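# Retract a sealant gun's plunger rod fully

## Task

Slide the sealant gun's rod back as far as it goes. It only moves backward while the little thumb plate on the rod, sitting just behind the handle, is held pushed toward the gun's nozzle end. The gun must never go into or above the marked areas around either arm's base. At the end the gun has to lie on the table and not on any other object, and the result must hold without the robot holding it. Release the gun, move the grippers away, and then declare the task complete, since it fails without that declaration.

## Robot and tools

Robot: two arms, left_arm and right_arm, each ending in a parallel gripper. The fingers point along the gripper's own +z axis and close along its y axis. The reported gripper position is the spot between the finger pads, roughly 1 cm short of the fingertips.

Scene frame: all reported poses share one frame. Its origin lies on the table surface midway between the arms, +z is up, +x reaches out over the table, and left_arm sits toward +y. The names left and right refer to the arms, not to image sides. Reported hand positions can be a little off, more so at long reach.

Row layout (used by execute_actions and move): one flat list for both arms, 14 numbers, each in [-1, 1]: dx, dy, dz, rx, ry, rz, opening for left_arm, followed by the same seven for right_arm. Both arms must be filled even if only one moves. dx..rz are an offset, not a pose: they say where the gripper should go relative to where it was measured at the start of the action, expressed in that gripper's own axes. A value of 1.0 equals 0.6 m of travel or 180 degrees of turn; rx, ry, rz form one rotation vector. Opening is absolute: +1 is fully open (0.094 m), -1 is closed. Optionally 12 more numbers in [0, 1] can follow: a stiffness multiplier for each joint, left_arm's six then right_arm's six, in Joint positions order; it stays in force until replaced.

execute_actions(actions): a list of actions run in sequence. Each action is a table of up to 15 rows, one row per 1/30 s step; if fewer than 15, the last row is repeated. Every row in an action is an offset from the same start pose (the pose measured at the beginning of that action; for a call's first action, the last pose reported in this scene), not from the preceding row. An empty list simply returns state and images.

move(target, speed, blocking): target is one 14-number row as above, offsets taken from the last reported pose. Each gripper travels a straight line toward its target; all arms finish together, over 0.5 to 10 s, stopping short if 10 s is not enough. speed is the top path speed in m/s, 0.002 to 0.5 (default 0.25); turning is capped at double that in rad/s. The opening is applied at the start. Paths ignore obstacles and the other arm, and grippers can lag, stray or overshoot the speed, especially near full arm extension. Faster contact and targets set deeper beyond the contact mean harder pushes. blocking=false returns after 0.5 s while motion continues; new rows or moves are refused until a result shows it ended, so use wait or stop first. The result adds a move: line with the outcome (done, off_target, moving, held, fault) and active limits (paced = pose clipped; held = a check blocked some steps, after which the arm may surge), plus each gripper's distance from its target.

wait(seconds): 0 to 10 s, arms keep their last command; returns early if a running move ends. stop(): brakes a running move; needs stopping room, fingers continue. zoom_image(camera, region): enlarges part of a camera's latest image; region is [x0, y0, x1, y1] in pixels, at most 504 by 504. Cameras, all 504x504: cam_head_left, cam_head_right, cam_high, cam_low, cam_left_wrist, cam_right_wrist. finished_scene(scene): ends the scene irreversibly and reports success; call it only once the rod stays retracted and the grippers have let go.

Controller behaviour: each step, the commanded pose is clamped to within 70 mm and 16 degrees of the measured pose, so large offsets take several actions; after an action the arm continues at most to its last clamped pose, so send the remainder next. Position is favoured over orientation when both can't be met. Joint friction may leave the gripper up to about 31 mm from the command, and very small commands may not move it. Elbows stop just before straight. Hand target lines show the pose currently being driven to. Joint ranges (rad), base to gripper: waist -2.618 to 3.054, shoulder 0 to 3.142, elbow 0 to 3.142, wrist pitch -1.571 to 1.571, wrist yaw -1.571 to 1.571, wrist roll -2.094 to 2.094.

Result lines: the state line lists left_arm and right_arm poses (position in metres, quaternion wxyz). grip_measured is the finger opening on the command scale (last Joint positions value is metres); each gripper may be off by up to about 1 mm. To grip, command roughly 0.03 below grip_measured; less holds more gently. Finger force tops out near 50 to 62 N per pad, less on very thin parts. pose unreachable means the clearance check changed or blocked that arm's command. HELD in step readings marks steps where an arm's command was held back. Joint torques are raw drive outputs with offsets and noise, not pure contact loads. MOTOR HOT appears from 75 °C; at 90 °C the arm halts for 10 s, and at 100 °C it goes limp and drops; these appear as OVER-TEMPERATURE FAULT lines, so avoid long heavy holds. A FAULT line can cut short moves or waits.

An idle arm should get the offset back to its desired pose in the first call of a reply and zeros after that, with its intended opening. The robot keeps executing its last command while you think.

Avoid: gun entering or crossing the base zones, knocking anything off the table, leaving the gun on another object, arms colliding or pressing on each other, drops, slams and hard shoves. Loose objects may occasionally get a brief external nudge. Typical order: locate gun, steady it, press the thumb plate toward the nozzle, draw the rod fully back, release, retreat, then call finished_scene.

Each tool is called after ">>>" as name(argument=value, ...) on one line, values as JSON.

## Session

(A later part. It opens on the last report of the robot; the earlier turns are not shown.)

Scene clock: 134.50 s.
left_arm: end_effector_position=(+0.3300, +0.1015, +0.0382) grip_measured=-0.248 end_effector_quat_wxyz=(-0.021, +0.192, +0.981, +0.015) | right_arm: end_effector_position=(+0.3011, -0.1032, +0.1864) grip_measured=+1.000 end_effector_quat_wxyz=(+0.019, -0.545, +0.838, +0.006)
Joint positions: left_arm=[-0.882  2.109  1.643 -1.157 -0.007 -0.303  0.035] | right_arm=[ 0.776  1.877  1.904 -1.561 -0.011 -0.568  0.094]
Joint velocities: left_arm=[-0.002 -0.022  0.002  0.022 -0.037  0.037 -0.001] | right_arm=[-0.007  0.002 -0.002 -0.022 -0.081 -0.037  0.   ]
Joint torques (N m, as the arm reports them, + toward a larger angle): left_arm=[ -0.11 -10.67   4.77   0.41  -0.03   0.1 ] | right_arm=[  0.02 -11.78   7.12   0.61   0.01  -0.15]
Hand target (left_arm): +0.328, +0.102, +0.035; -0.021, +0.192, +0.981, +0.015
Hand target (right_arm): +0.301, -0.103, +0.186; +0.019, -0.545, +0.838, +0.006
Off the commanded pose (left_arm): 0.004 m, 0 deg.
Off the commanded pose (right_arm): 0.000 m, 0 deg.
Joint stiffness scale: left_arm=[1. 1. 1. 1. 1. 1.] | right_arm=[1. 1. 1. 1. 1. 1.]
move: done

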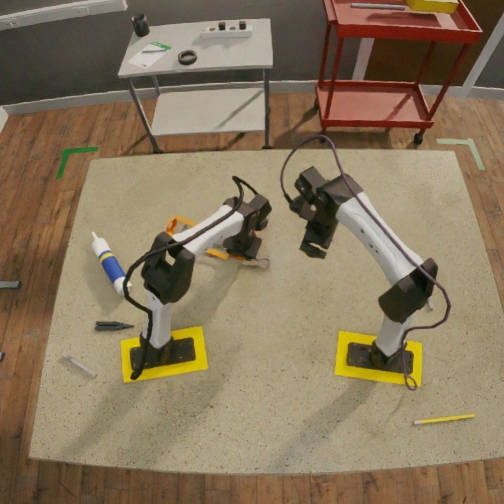

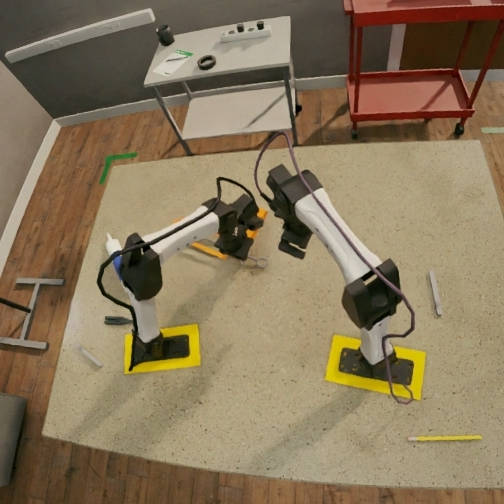

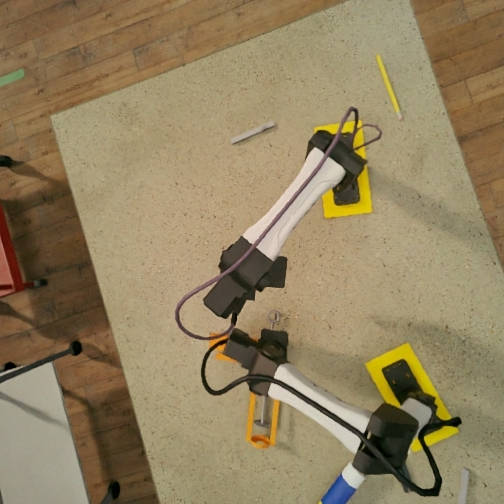

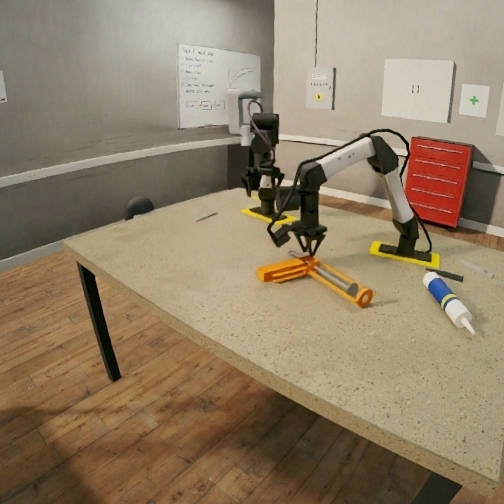

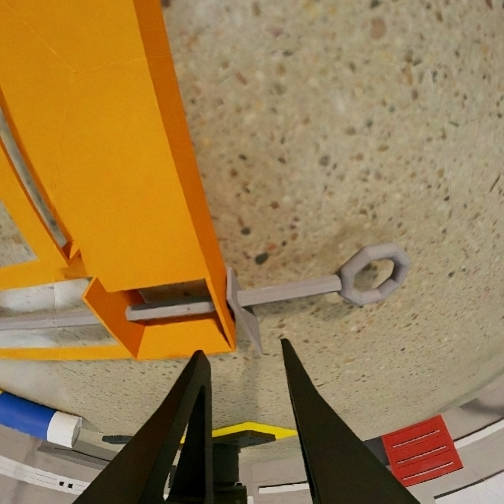

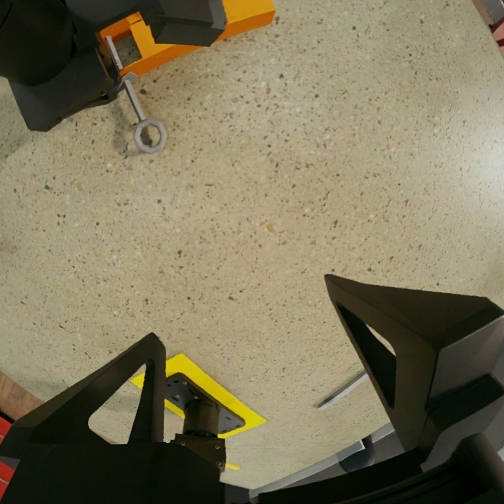

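>>> move(target=[-0.007,0.0,0.028,0,0,0,-0.25, 0,0,0,0,0,0,1], speed=0.03)

>>> zoom_image(camera="cam_low", region=[250, 210, 350, 290])

Scene clock: 142.37 s.
left_arm: end_effector_position=(+0.3323, +0.0996, +0.0369) grip_measured=-0.248 end_effector_quat_wxyz=(-0.017, +0.192, +0.981, +0.013) | right_arm: end_effector_position=(+0.3011, -0.1032, +0.1864) grip_measured=+1.000 end_effector_quat_wxyz=(+0.019, -0.545, +0.838, +0.006)
Joint positions: left_arm=[-0.882  2.112  1.643 -1.143 -0.007 -0.303  0.035] | right_arm=[ 0.776  1.877  1.904 -1.561 -0.011 -0.568  0.094]
Joint velocities: left_arm=[-0.002  0.002  0.002 -0.051  0.051 -0.022  0.001] | right_arm=[ 0.007 -0.002 -0.002  0.007  0.022 -0.037  0.   ]
Joint torques (N m, as the arm reports them, + toward a larger angle): left_arm=[ 0.24 -8.5   4.14  0.67 -0.03  0.15] | right_arm=[  0.   -11.81   7.13   0.61   0.01  -0.14]
Hand target (left_arm): +0.333, +0.101, +0.022; -0.021, +0.192, +0.981, +0.015
Hand target (right_arm): +0.301, -0.103, +0.186; +0.019, -0.545, +0.838, +0.006
Off the commanded pose (left_arm): 0.016 m, 1 deg.
Off the commanded pose (right_arm): 0.000 m, 0 deg.
Joint stiffness scale: left_arm=[1. 1. 1. 1. 1. 1.] | right_arm=[1. 1. 1. 1. 1. 1.]
move: off_target (left_arm)

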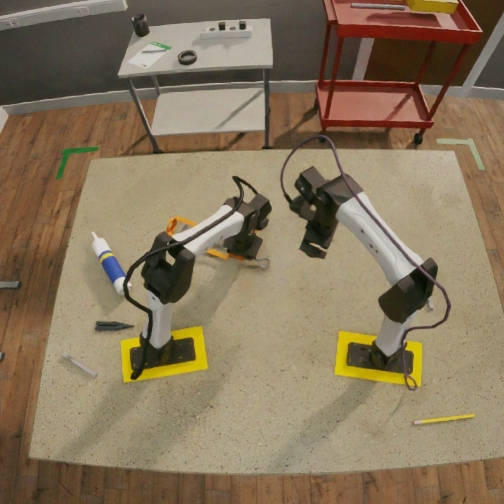

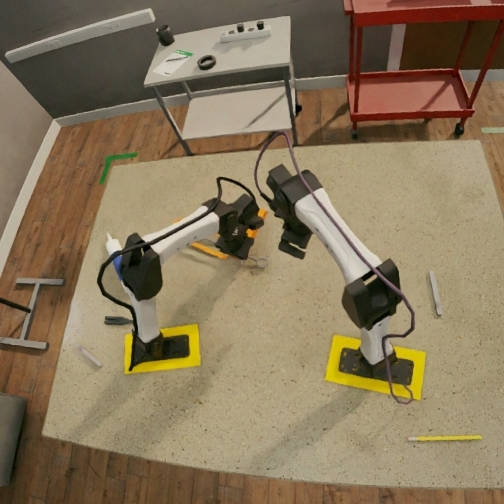

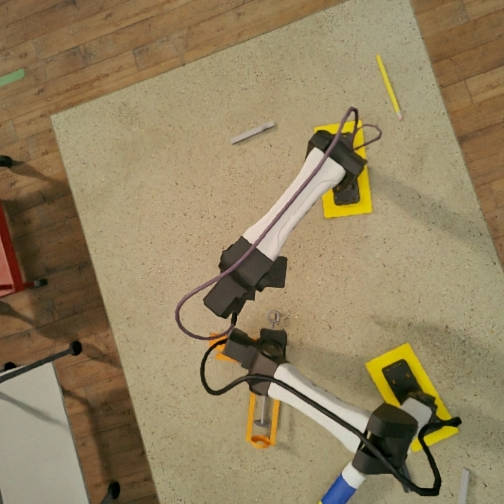

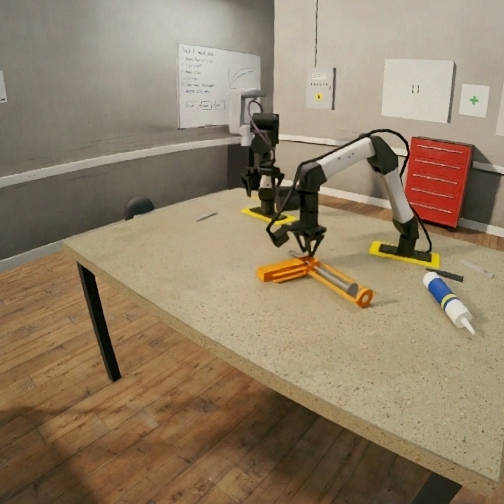

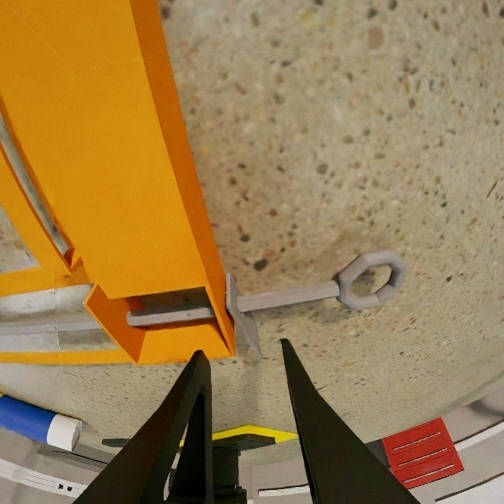

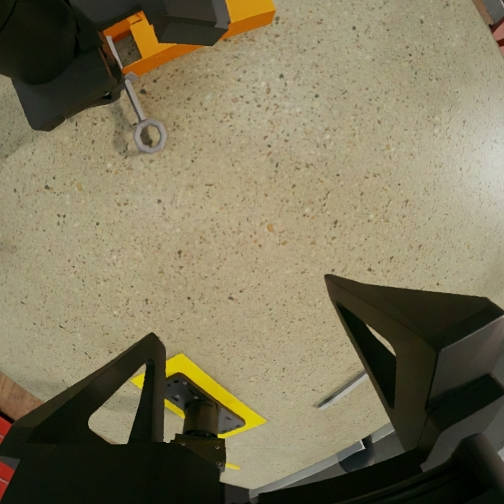

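Region (250, 210, 350, 290) of cam_low's 504x504 image, scaled by 5.040, with more detail than that image has; it fills the top 403 rows of this view, and the rest is white.

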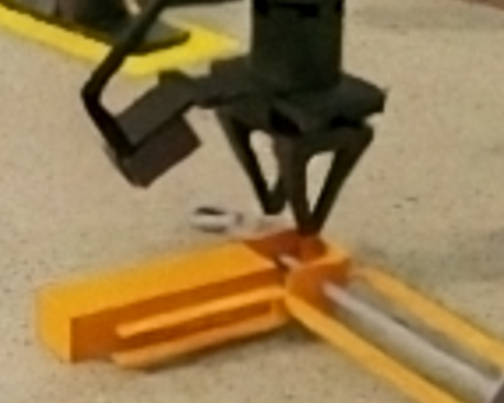

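>>> move(target=[-0.003,0.0,0.045,0,0,0,-0.25, 0,0,0,0,0,0,1], speed=0.03)

>>> zoom_image(camera="cam_low", region=[250, 210, 350, 290])

Scene clock: 150.67 s.
left_arm: end_effector_position=(+0.3318, +0.1000, +0.0355) grip_measured=-0.248 end_effector_quat_wxyz=(-0.014, +0.192, +0.981, +0.011) | right_arm: end_effector_position=(+0.3011, -0.1032, +0.1864) grip_measured=+1.000 end_effector_quat_wxyz=(+0.019, -0.545, +0.838, +0.006)
Joint positions: left_arm=[-0.882  2.104  1.625 -1.127 -0.007 -0.303  0.035] | right_arm=[ 0.776  1.877  1.904 -1.561 -0.011 -0.568  0.094]
Joint velocities: left_arm=[-0.012 -0.012 -0.017 -0.007  0.007  0.051  0.001] | right_arm=[ 0.007 -0.007 -0.022  0.022 -0.007 -0.037  0.   ]
Joint torques (N m, as the arm reports them, + toward a larger angle): left_arm=[ 0.1  -7.87  2.32  0.97 -0.04  0.14] | right_arm=[  0.   -11.79   7.17   0.6    0.    -0.15]
Hand target (left_arm): +0.332, +0.101, +0.011; -0.018, +0.192, +0.981, +0.013
Hand target (right_arm): +0.301, -0.103, +0.186; +0.019, -0.545, +0.838, +0.006
Off the commanded pose (left_arm): 0.026 m, 0 deg.
Off the commanded pose (right_arm): 0.000 m, 0 deg.
Joint stiffness scale: left_arm=[1. 1. 1. 1. 1. 1.] | right_arm=[1. 1. 1. 1. 1. 1.]
move: off_target (left_arm)

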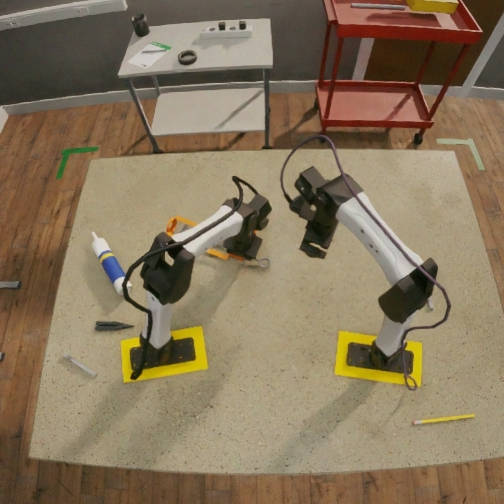

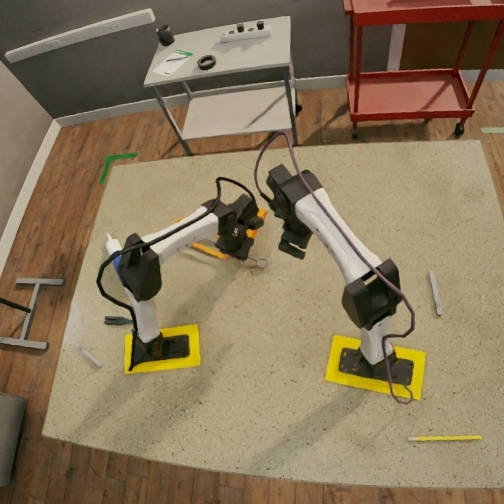

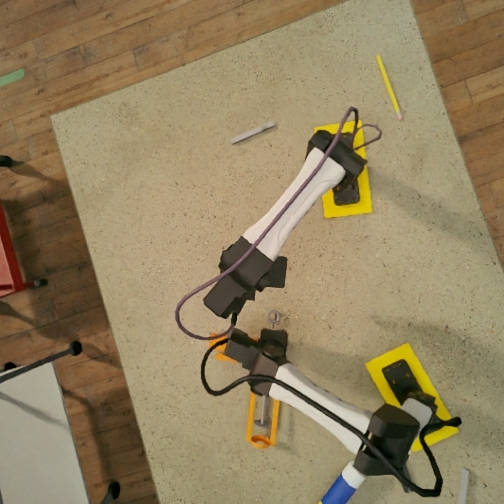

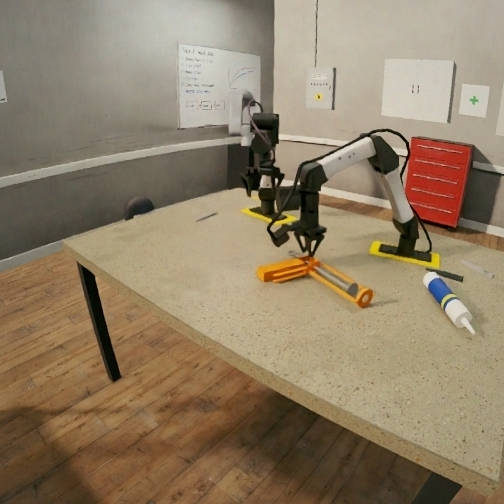

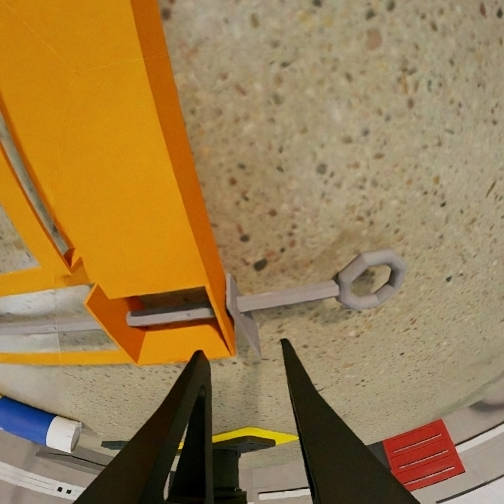

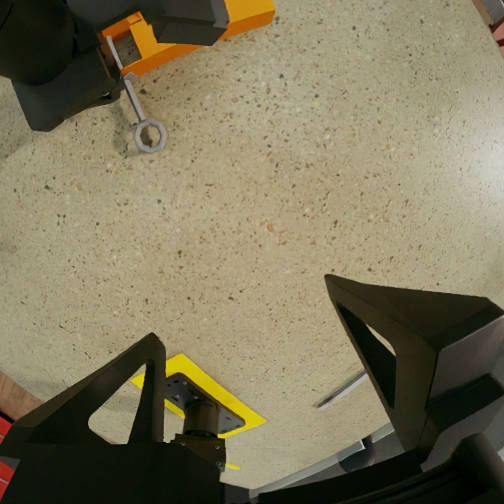

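Region (250, 210, 350, 290) of cam_low's 504x504 image, scaled by 5.040, with more detail than that image has; it fills the top 403 rows of this view, and the rest is white.

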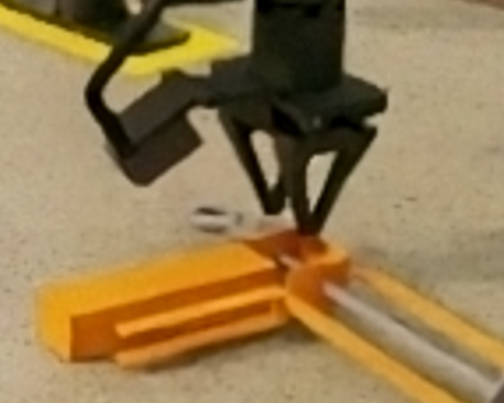

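>>> move(target=[-0.018,0.0,-0.012,0,0,0,-0.25, 0,0,0,0,0,0,1], speed=0.03)

>>> zoom_image(camera="cam_low", region=[250, 210, 350, 290])

Scene clock: 156.47 s.
left_arm: end_effector_position=(+0.3380, +0.0949, +0.0396) grip_measured=-0.248 end_effector_quat_wxyz=(-0.013, +0.193, +0.981, +0.011) | right_arm: end_effector_position=(+0.3011, -0.1032, +0.1864) grip_measured=+1.000 end_effector_quat_wxyz=(+0.019, -0.545, +0.838, +0.006)
Joint positions: left_arm=[-0.882  2.13   1.683 -1.157 -0.007 -0.301  0.035] | right_arm=[ 0.776  1.877  1.904 -1.561 -0.011 -0.568  0.094]
Joint velocities: left_arm=[-0.012 -0.007  0.002 -0.125  0.051  0.007  0.   ] | right_arm=[ 0.007  0.002 -0.012 -0.037 -0.051 -0.066  0.   ]
Joint torques (N m, as the arm reports them, + toward a larger angle): left_arm=[ 0.51 -9.99  8.05  0.2  -0.03  0.12] | right_arm=[  0.01 -11.79   7.16   0.61   0.02  -0.15]
Hand target (left_arm): +0.342, +0.096, +0.042; -0.014, +0.192, +0.981, +0.011
Hand target (right_arm): +0.301, -0.103, +0.186; +0.019, -0.545, +0.838, +0.006
Off the commanded pose (left_arm): 0.005 m, 0 deg.
Off the commanded pose (right_arm): 0.000 m, 0 deg.
Joint stiffness scale: left_arm=[1. 1. 1. 1. 1. 1.] | right_arm=[1. 1. 1. 1. 1. 1.]
move: done

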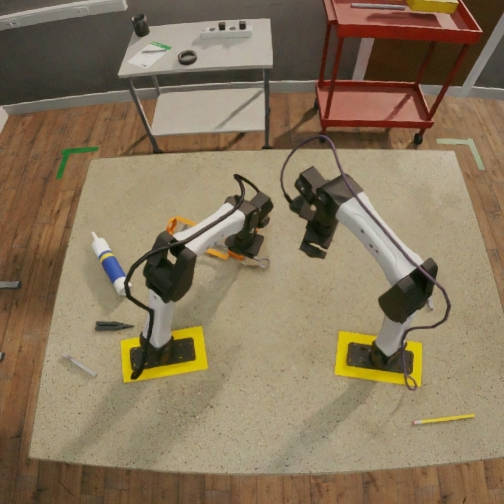

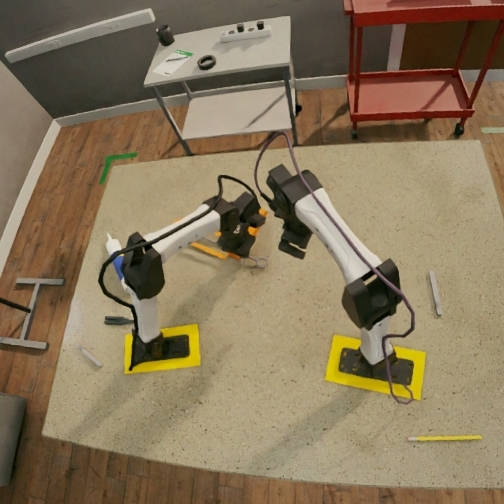

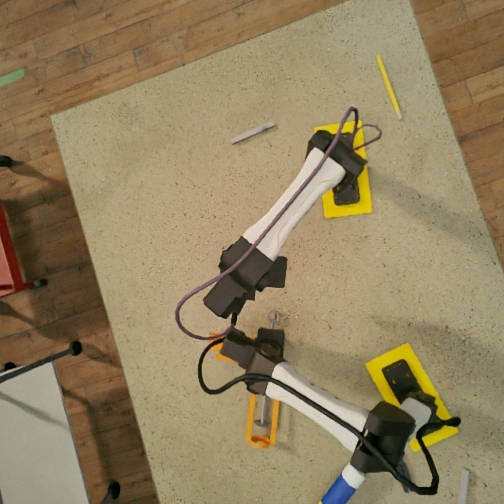

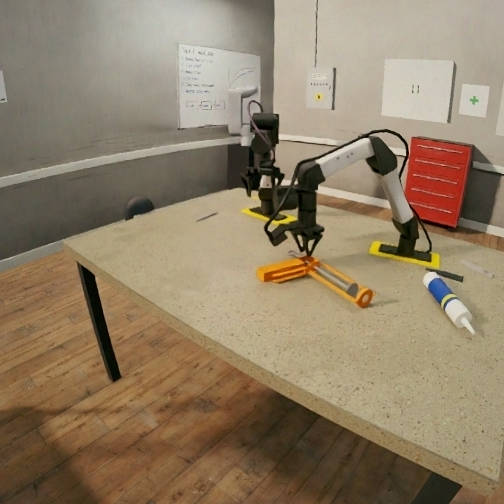

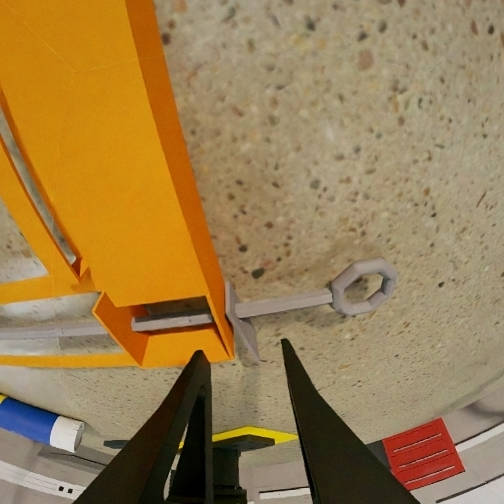

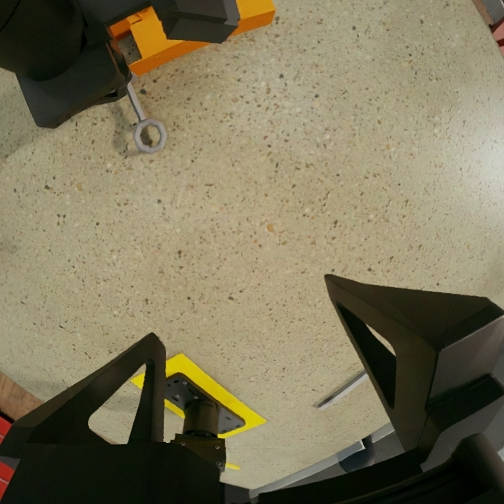

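Region (250, 210, 350, 290) of cam_low's 504x504 image, scaled by 5.040, with more detail than that image has; it fills the top 403 rows of this view, and the rest is white.

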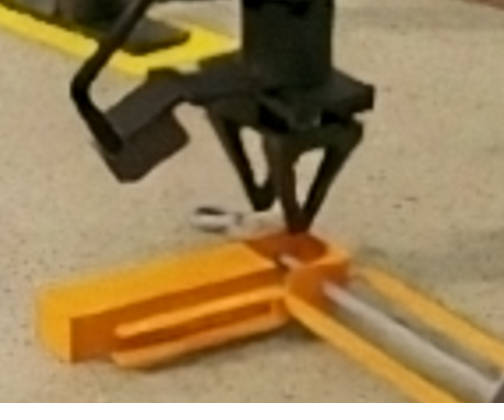

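>>> move(target=[-0.004,0.007,0.033,0,0,0,-0.25, 0,0,0,0,0,0,1], speed=0.03)

>>> zoom_image(camera="cam_low", region=[250, 210, 350, 290])

Scene clock: 162.23 s.
left_arm: end_effector_position=(+0.3398, +0.0935, +0.0268) grip_measured=-0.248 end_effector_quat_wxyz=(-0.010, +0.196, +0.981, +0.009) | right_arm: end_effector_position=(+0.3011, -0.1032, +0.1864) grip_measured=+1.000 end_effector_quat_wxyz=(+0.019, -0.545, +0.838, +0.006)
Joint positions: left_arm=[-0.882  2.143  1.651 -1.104 -0.007 -0.295  0.035] | right_arm=[ 0.776  1.877  1.904 -1.561 -0.011 -0.568  0.094]
Joint velocities: left_arm=[-0.002  0.002 -0.002  0.007 -0.007  0.022 -0.   ] | right_arm=[ 0.012 -0.002  0.012 -0.051 -0.007 -0.022  0.   ]
Joint torques (N m, as the arm reports them, + toward a larger angle): left_arm=[  0.76 -10.21   4.78   0.48  -0.03   0.19] | right_arm=[  0.02 -11.81   7.15   0.61   0.01  -0.14]
Hand target (left_arm): +0.341, +0.098, +0.020; -0.013, +0.193, +0.981, +0.011
Hand target (right_arm): +0.301, -0.103, +0.186; +0.019, -0.545, +0.838, +0.006
Off the commanded pose (left_arm): 0.009 m, 1 deg.
Off the commanded pose (right_arm): 0.000 m, 0 deg.
Joint stiffness scale: left_arm=[1. 1. 1. 1. 1. 1.] | right_arm=[1. 1. 1. 1. 1. 1.]
move: done

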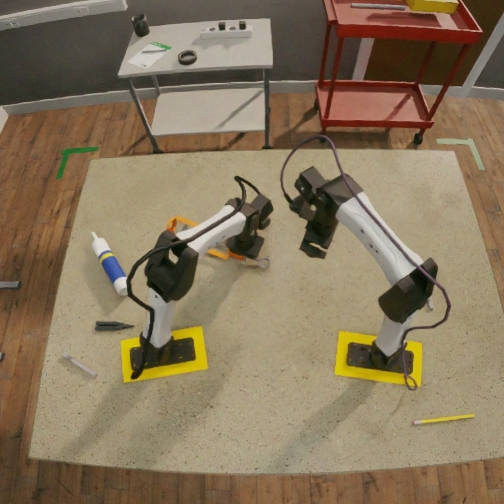

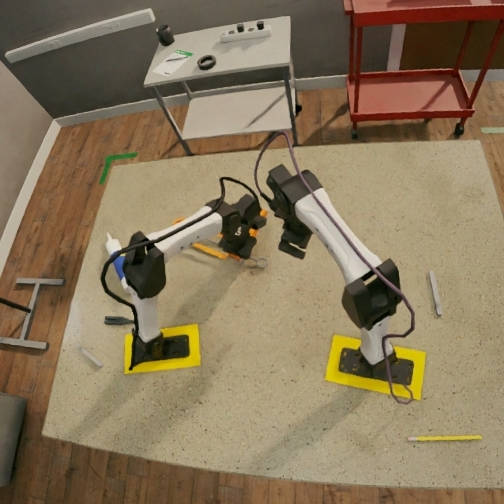

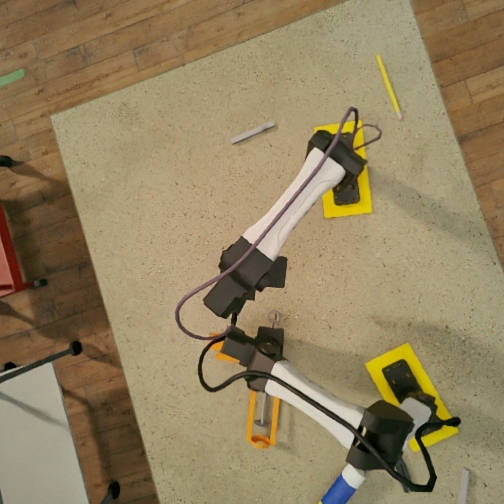

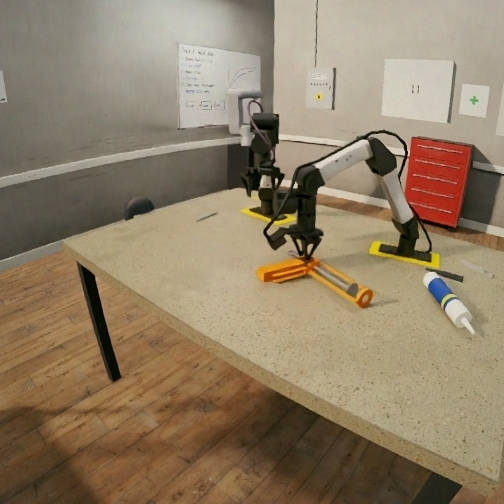

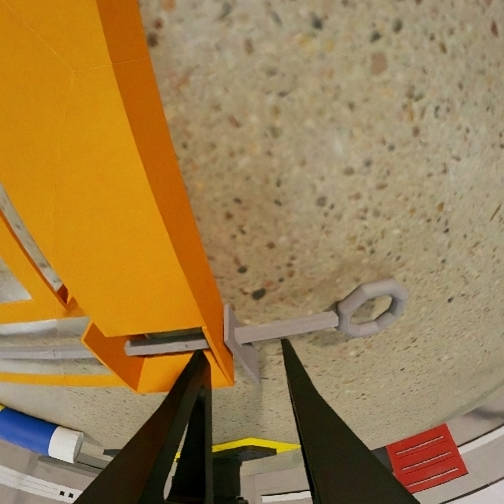

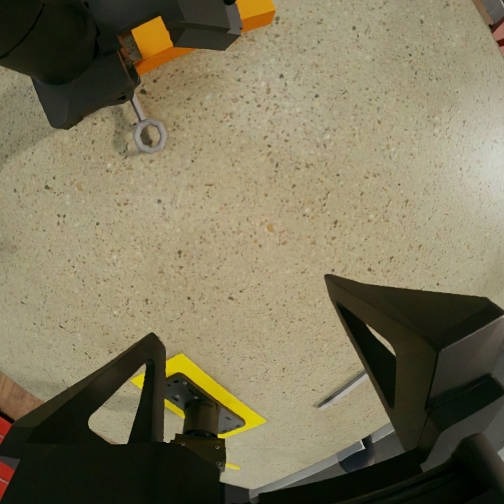

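Region (250, 210, 350, 290) of cam_low's 504x504 image, scaled by 5.040, with more detail than that image has; it fills the top 403 rows of this view, and the rest is white.

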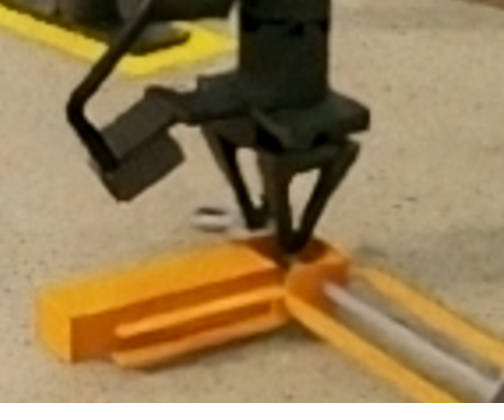

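>>> move(target=[0.007,0.0,0.02,0,0,0,-0.25, 0,0,0,0,0,0,1], speed=0.03)

>>> zoom_image(camera="cam_low", region=[250, 210, 350, 290])

Scene clock: 167.97 s.
left_arm: end_effector_position=(+0.3403, +0.0930, +0.0248) grip_measured=-0.248 end_effector_quat_wxyz=(-0.004, +0.196, +0.981, +0.006) | right_arm: end_effector_position=(+0.3011, -0.1032, +0.1864) grip_measured=+1.000 end_effector_quat_wxyz=(+0.019, -0.545, +0.838, +0.006)
Joint positions: left_arm=[-0.882  2.135  1.63  -1.078 -0.007 -0.295  0.035] | right_arm=[ 0.776  1.877  1.904 -1.561 -0.011 -0.568  0.094]
Joint velocities: left_arm=[-0.027 -0.002 -0.002  0.066 -0.007  0.066 -0.001] | right_arm=[-0.002  0.007 -0.002  0.037  0.066  0.037  0.   ]
Joint torques (N m, as the arm reports them, + toward a larger angle): left_arm=[ -0.2  -10.56   3.56   0.57  -0.02   0.09] | right_arm=[  0.02 -11.8    7.15   0.61   0.01  -0.14]
Hand target (left_arm): +0.335, +0.096, +0.015; -0.010, +0.196, +0.981, +0.009
Hand target (right_arm): +0.301, -0.103, +0.186; +0.019, -0.545, +0.838, +0.006
Off the commanded pose (left_arm): 0.011 m, 1 deg.
Off the commanded pose (right_arm): 0.000 m, 0 deg.
Joint stiffness scale: left_arm=[1. 1. 1. 1. 1. 1.] | right_arm=[1. 1. 1. 1. 1. 1.]
move: off_target (left_arm)

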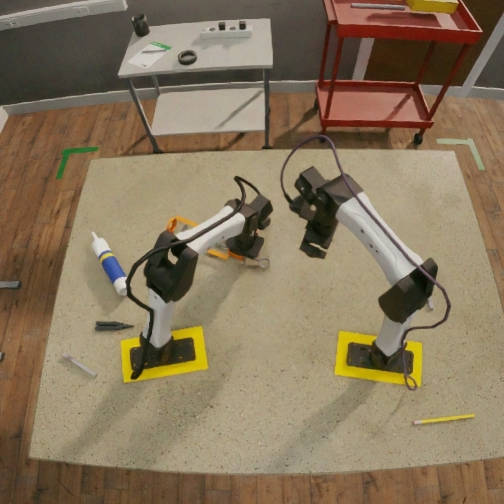

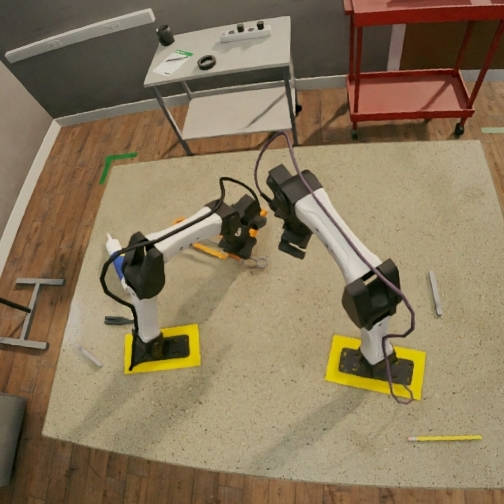

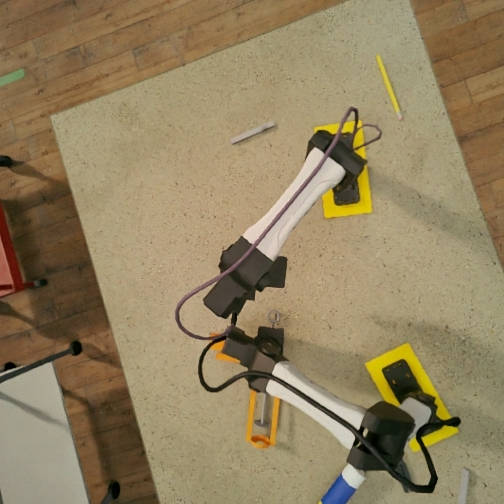

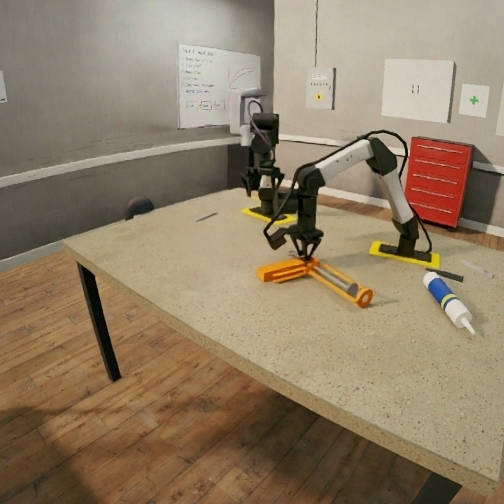

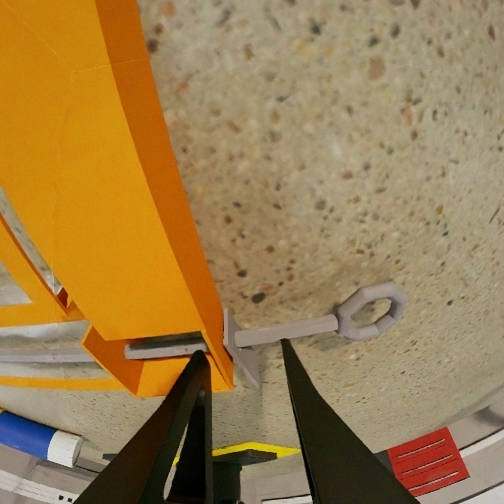

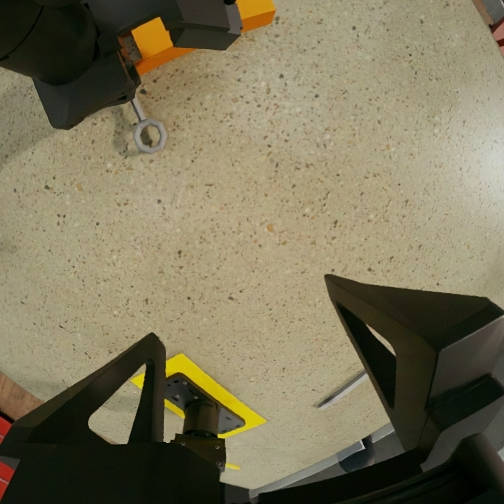

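Region (250, 210, 350, 290) of cam_low's 504x504 image, scaled by 5.040, with more detail than that image has; it fills the top 403 rows of this view, and the rest is white.

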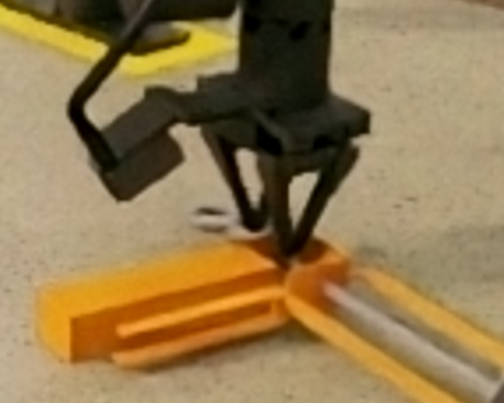

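>>> move(target=[0,0.0,-0.003,0,0,0,-0.95, 0,0,0,0,0,0,1], speed=0.03)

>>> zoom_image(camera="cam_left_wrist", region=[100, 250, 420, 420])

Scene clock: 173.53 s.
left_arm: end_effector_position=(+0.3418, +0.0957, +0.0248) grip_measured=-0.917 end_effector_quat_wxyz=(-0.001, +0.196, +0.981, +0.013) | right_arm: end_effector_position=(+0.3011, -0.1032, +0.1864) grip_measured=+1.000 end_effector_quat_wxyz=(+0.019, -0.545, +0.838, +0.006)
Joint positions: left_arm=[-0.881  2.135  1.63  -1.08  -0.022 -0.294  0.004] | right_arm=[ 0.776  1.877  1.904 -1.561 -0.011 -0.568  0.094]
Joint velocities: left_arm=[-0.007 -0.012  0.007 -0.037 -0.051 -0.007  0.001] | right_arm=[-0.012  0.002 -0.007  0.051 -0.066  0.037  0.   ]
Joint torques (N m, as the arm reports them, + toward a larger angle): left_arm=[ -0.04 -10.94   6.52   0.33   0.1    0.12] | right_arm=[  0.   -11.8    7.14   0.62   0.02  -0.15]
Hand target (left_arm): +0.340, +0.093, +0.027; -0.004, +0.196, +0.981, +0.006
Hand target (right_arm): +0.301, -0.103, +0.186; +0.019, -0.545, +0.838, +0.006
Off the commanded pose (left_arm): 0.004 m, 1 deg.
Off the commanded pose (right_arm): 0.000 m, 0 deg.
Joint stiffness scale: left_arm=[1. 1. 1. 1. 1. 1.] | right_arm=[1. 1. 1. 1. 1. 1.]
move: done

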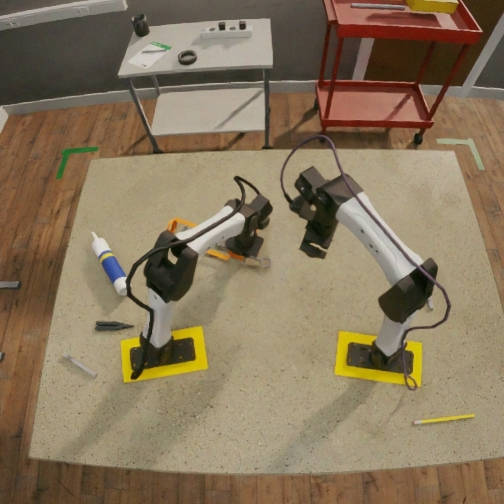

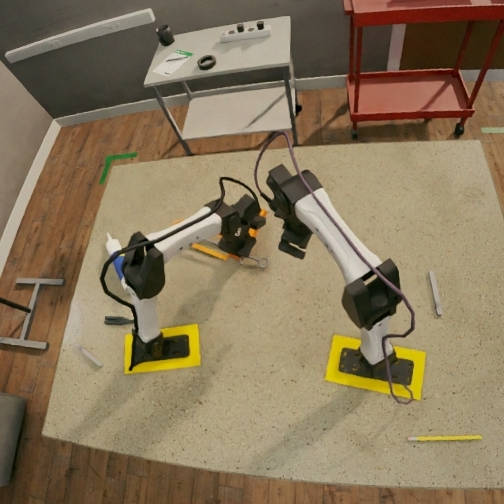

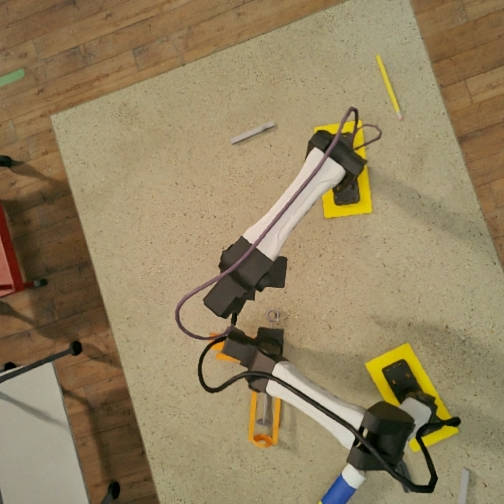

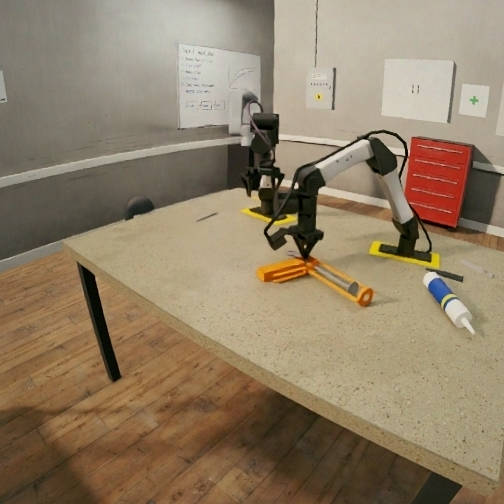

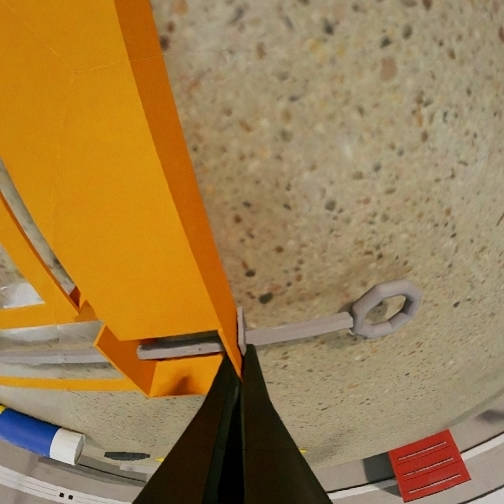

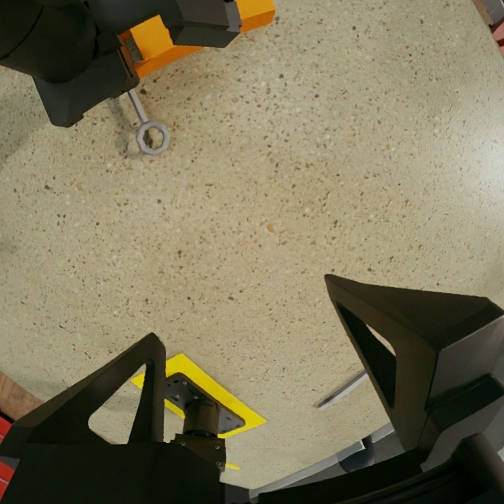

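Region (100, 250, 420, 420) of cam_left_wrist's 504x504 image, scaled by 1.575, with more detail than that image has; it fills the top 268 rows of this view, and the rest is white.

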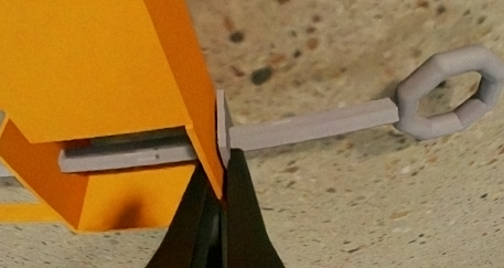

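>>> move(target=[0,0,0,0,0,0,-0.95, -0.13,0.052,0.21,0,-0.27,0,0.2], speed=0.15)

Scene clock: 207.27 s.
left_arm: end_effector_position=(+0.3418, +0.0957, +0.0248) grip_measured=-0.917 end_effector_quat_wxyz=(-0.001, +0.196, +0.981, +0.013) | right_arm: end_effector_position=(+0.3176, -0.0116, +0.0801) grip_measured=+0.202 end_effector_quat_wxyz=(+0.381, -0.499, +0.744, +0.227)
Joint positions: left_arm=[-0.881  2.135  1.63  -1.08  -0.022 -0.294  0.004] | right_arm=[ 0.771  1.634  0.788  0.117 -0.426 -0.407  0.056]
Joint velocities: left_arm=[ 0.007 -0.002 -0.002 -0.037 -0.022  0.007 -0.001] | right_arm=[-0.007 -0.007  0.007  0.037 -0.022  0.007  0.   ]
Joint torques (N m, as the arm reports them, + toward a larger angle): left_arm=[  0.02 -10.76   6.15   0.37  -0.04   0.11] | right_arm=[ 0.12 -7.19  5.31  2.16 -0.18 -0.07]
Hand target (left_arm): +0.342, +0.096, +0.025; -0.001, +0.196, +0.981, +0.013
Hand target (right_arm): +0.309, -0.015, +0.061; +0.360, -0.498, +0.754, +0.232
Off the commanded pose (left_arm): 0.000 m, 0 deg.
Off the commanded pose (right_arm): 0.020 m, 3 deg.
Joint stiffness scale: left_arm=[1. 1. 1. 1. 1. 1.] | right_arm=[1. 1. 1. 1. 1. 1.]
move: off_target (right_arm)

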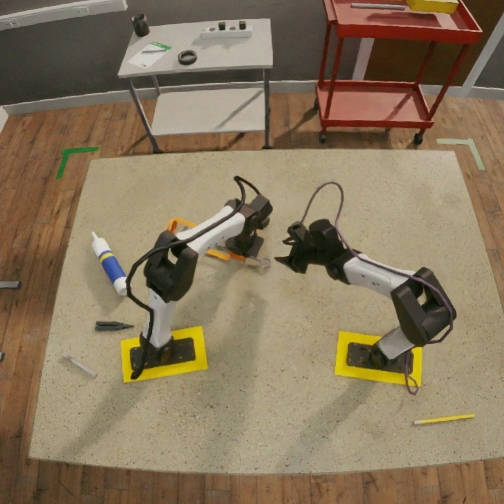

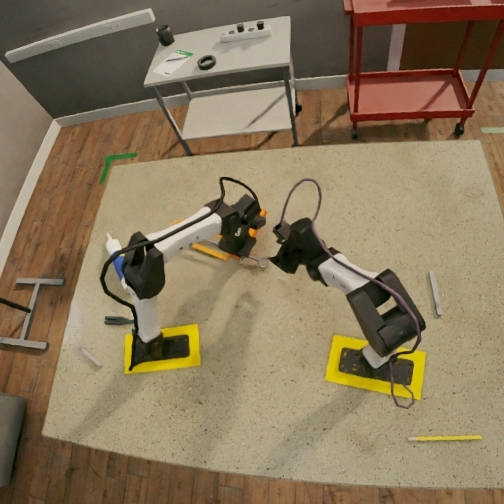

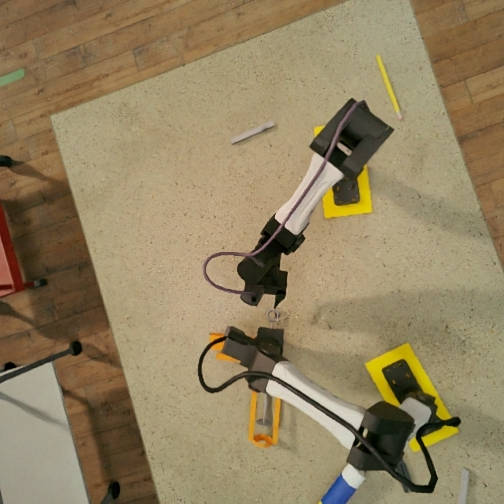

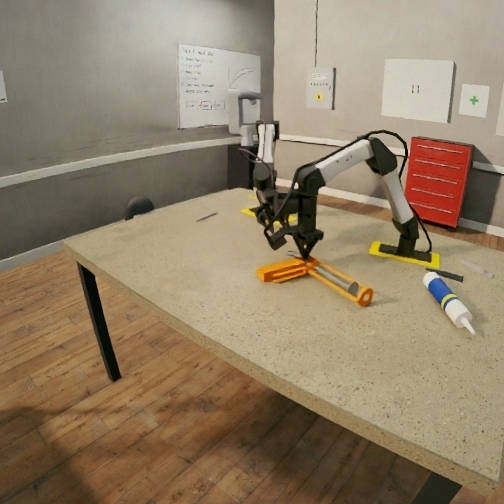

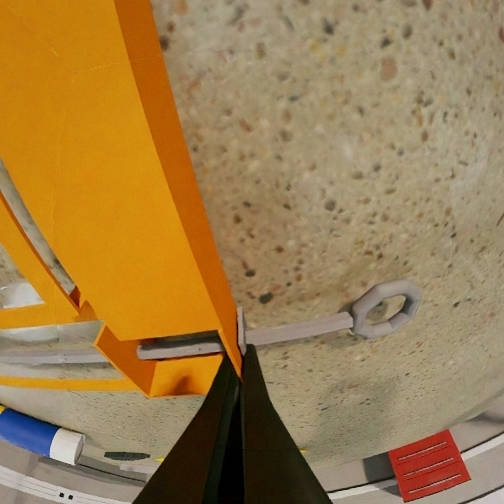

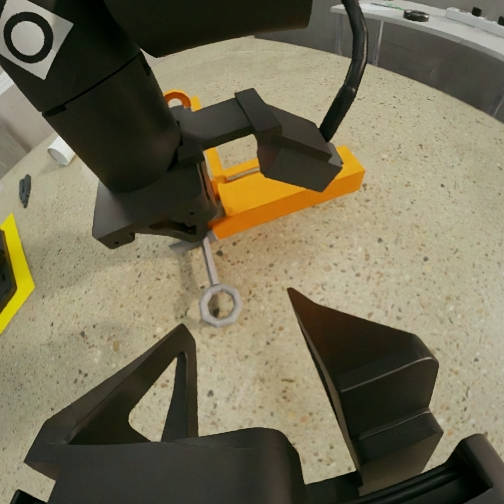

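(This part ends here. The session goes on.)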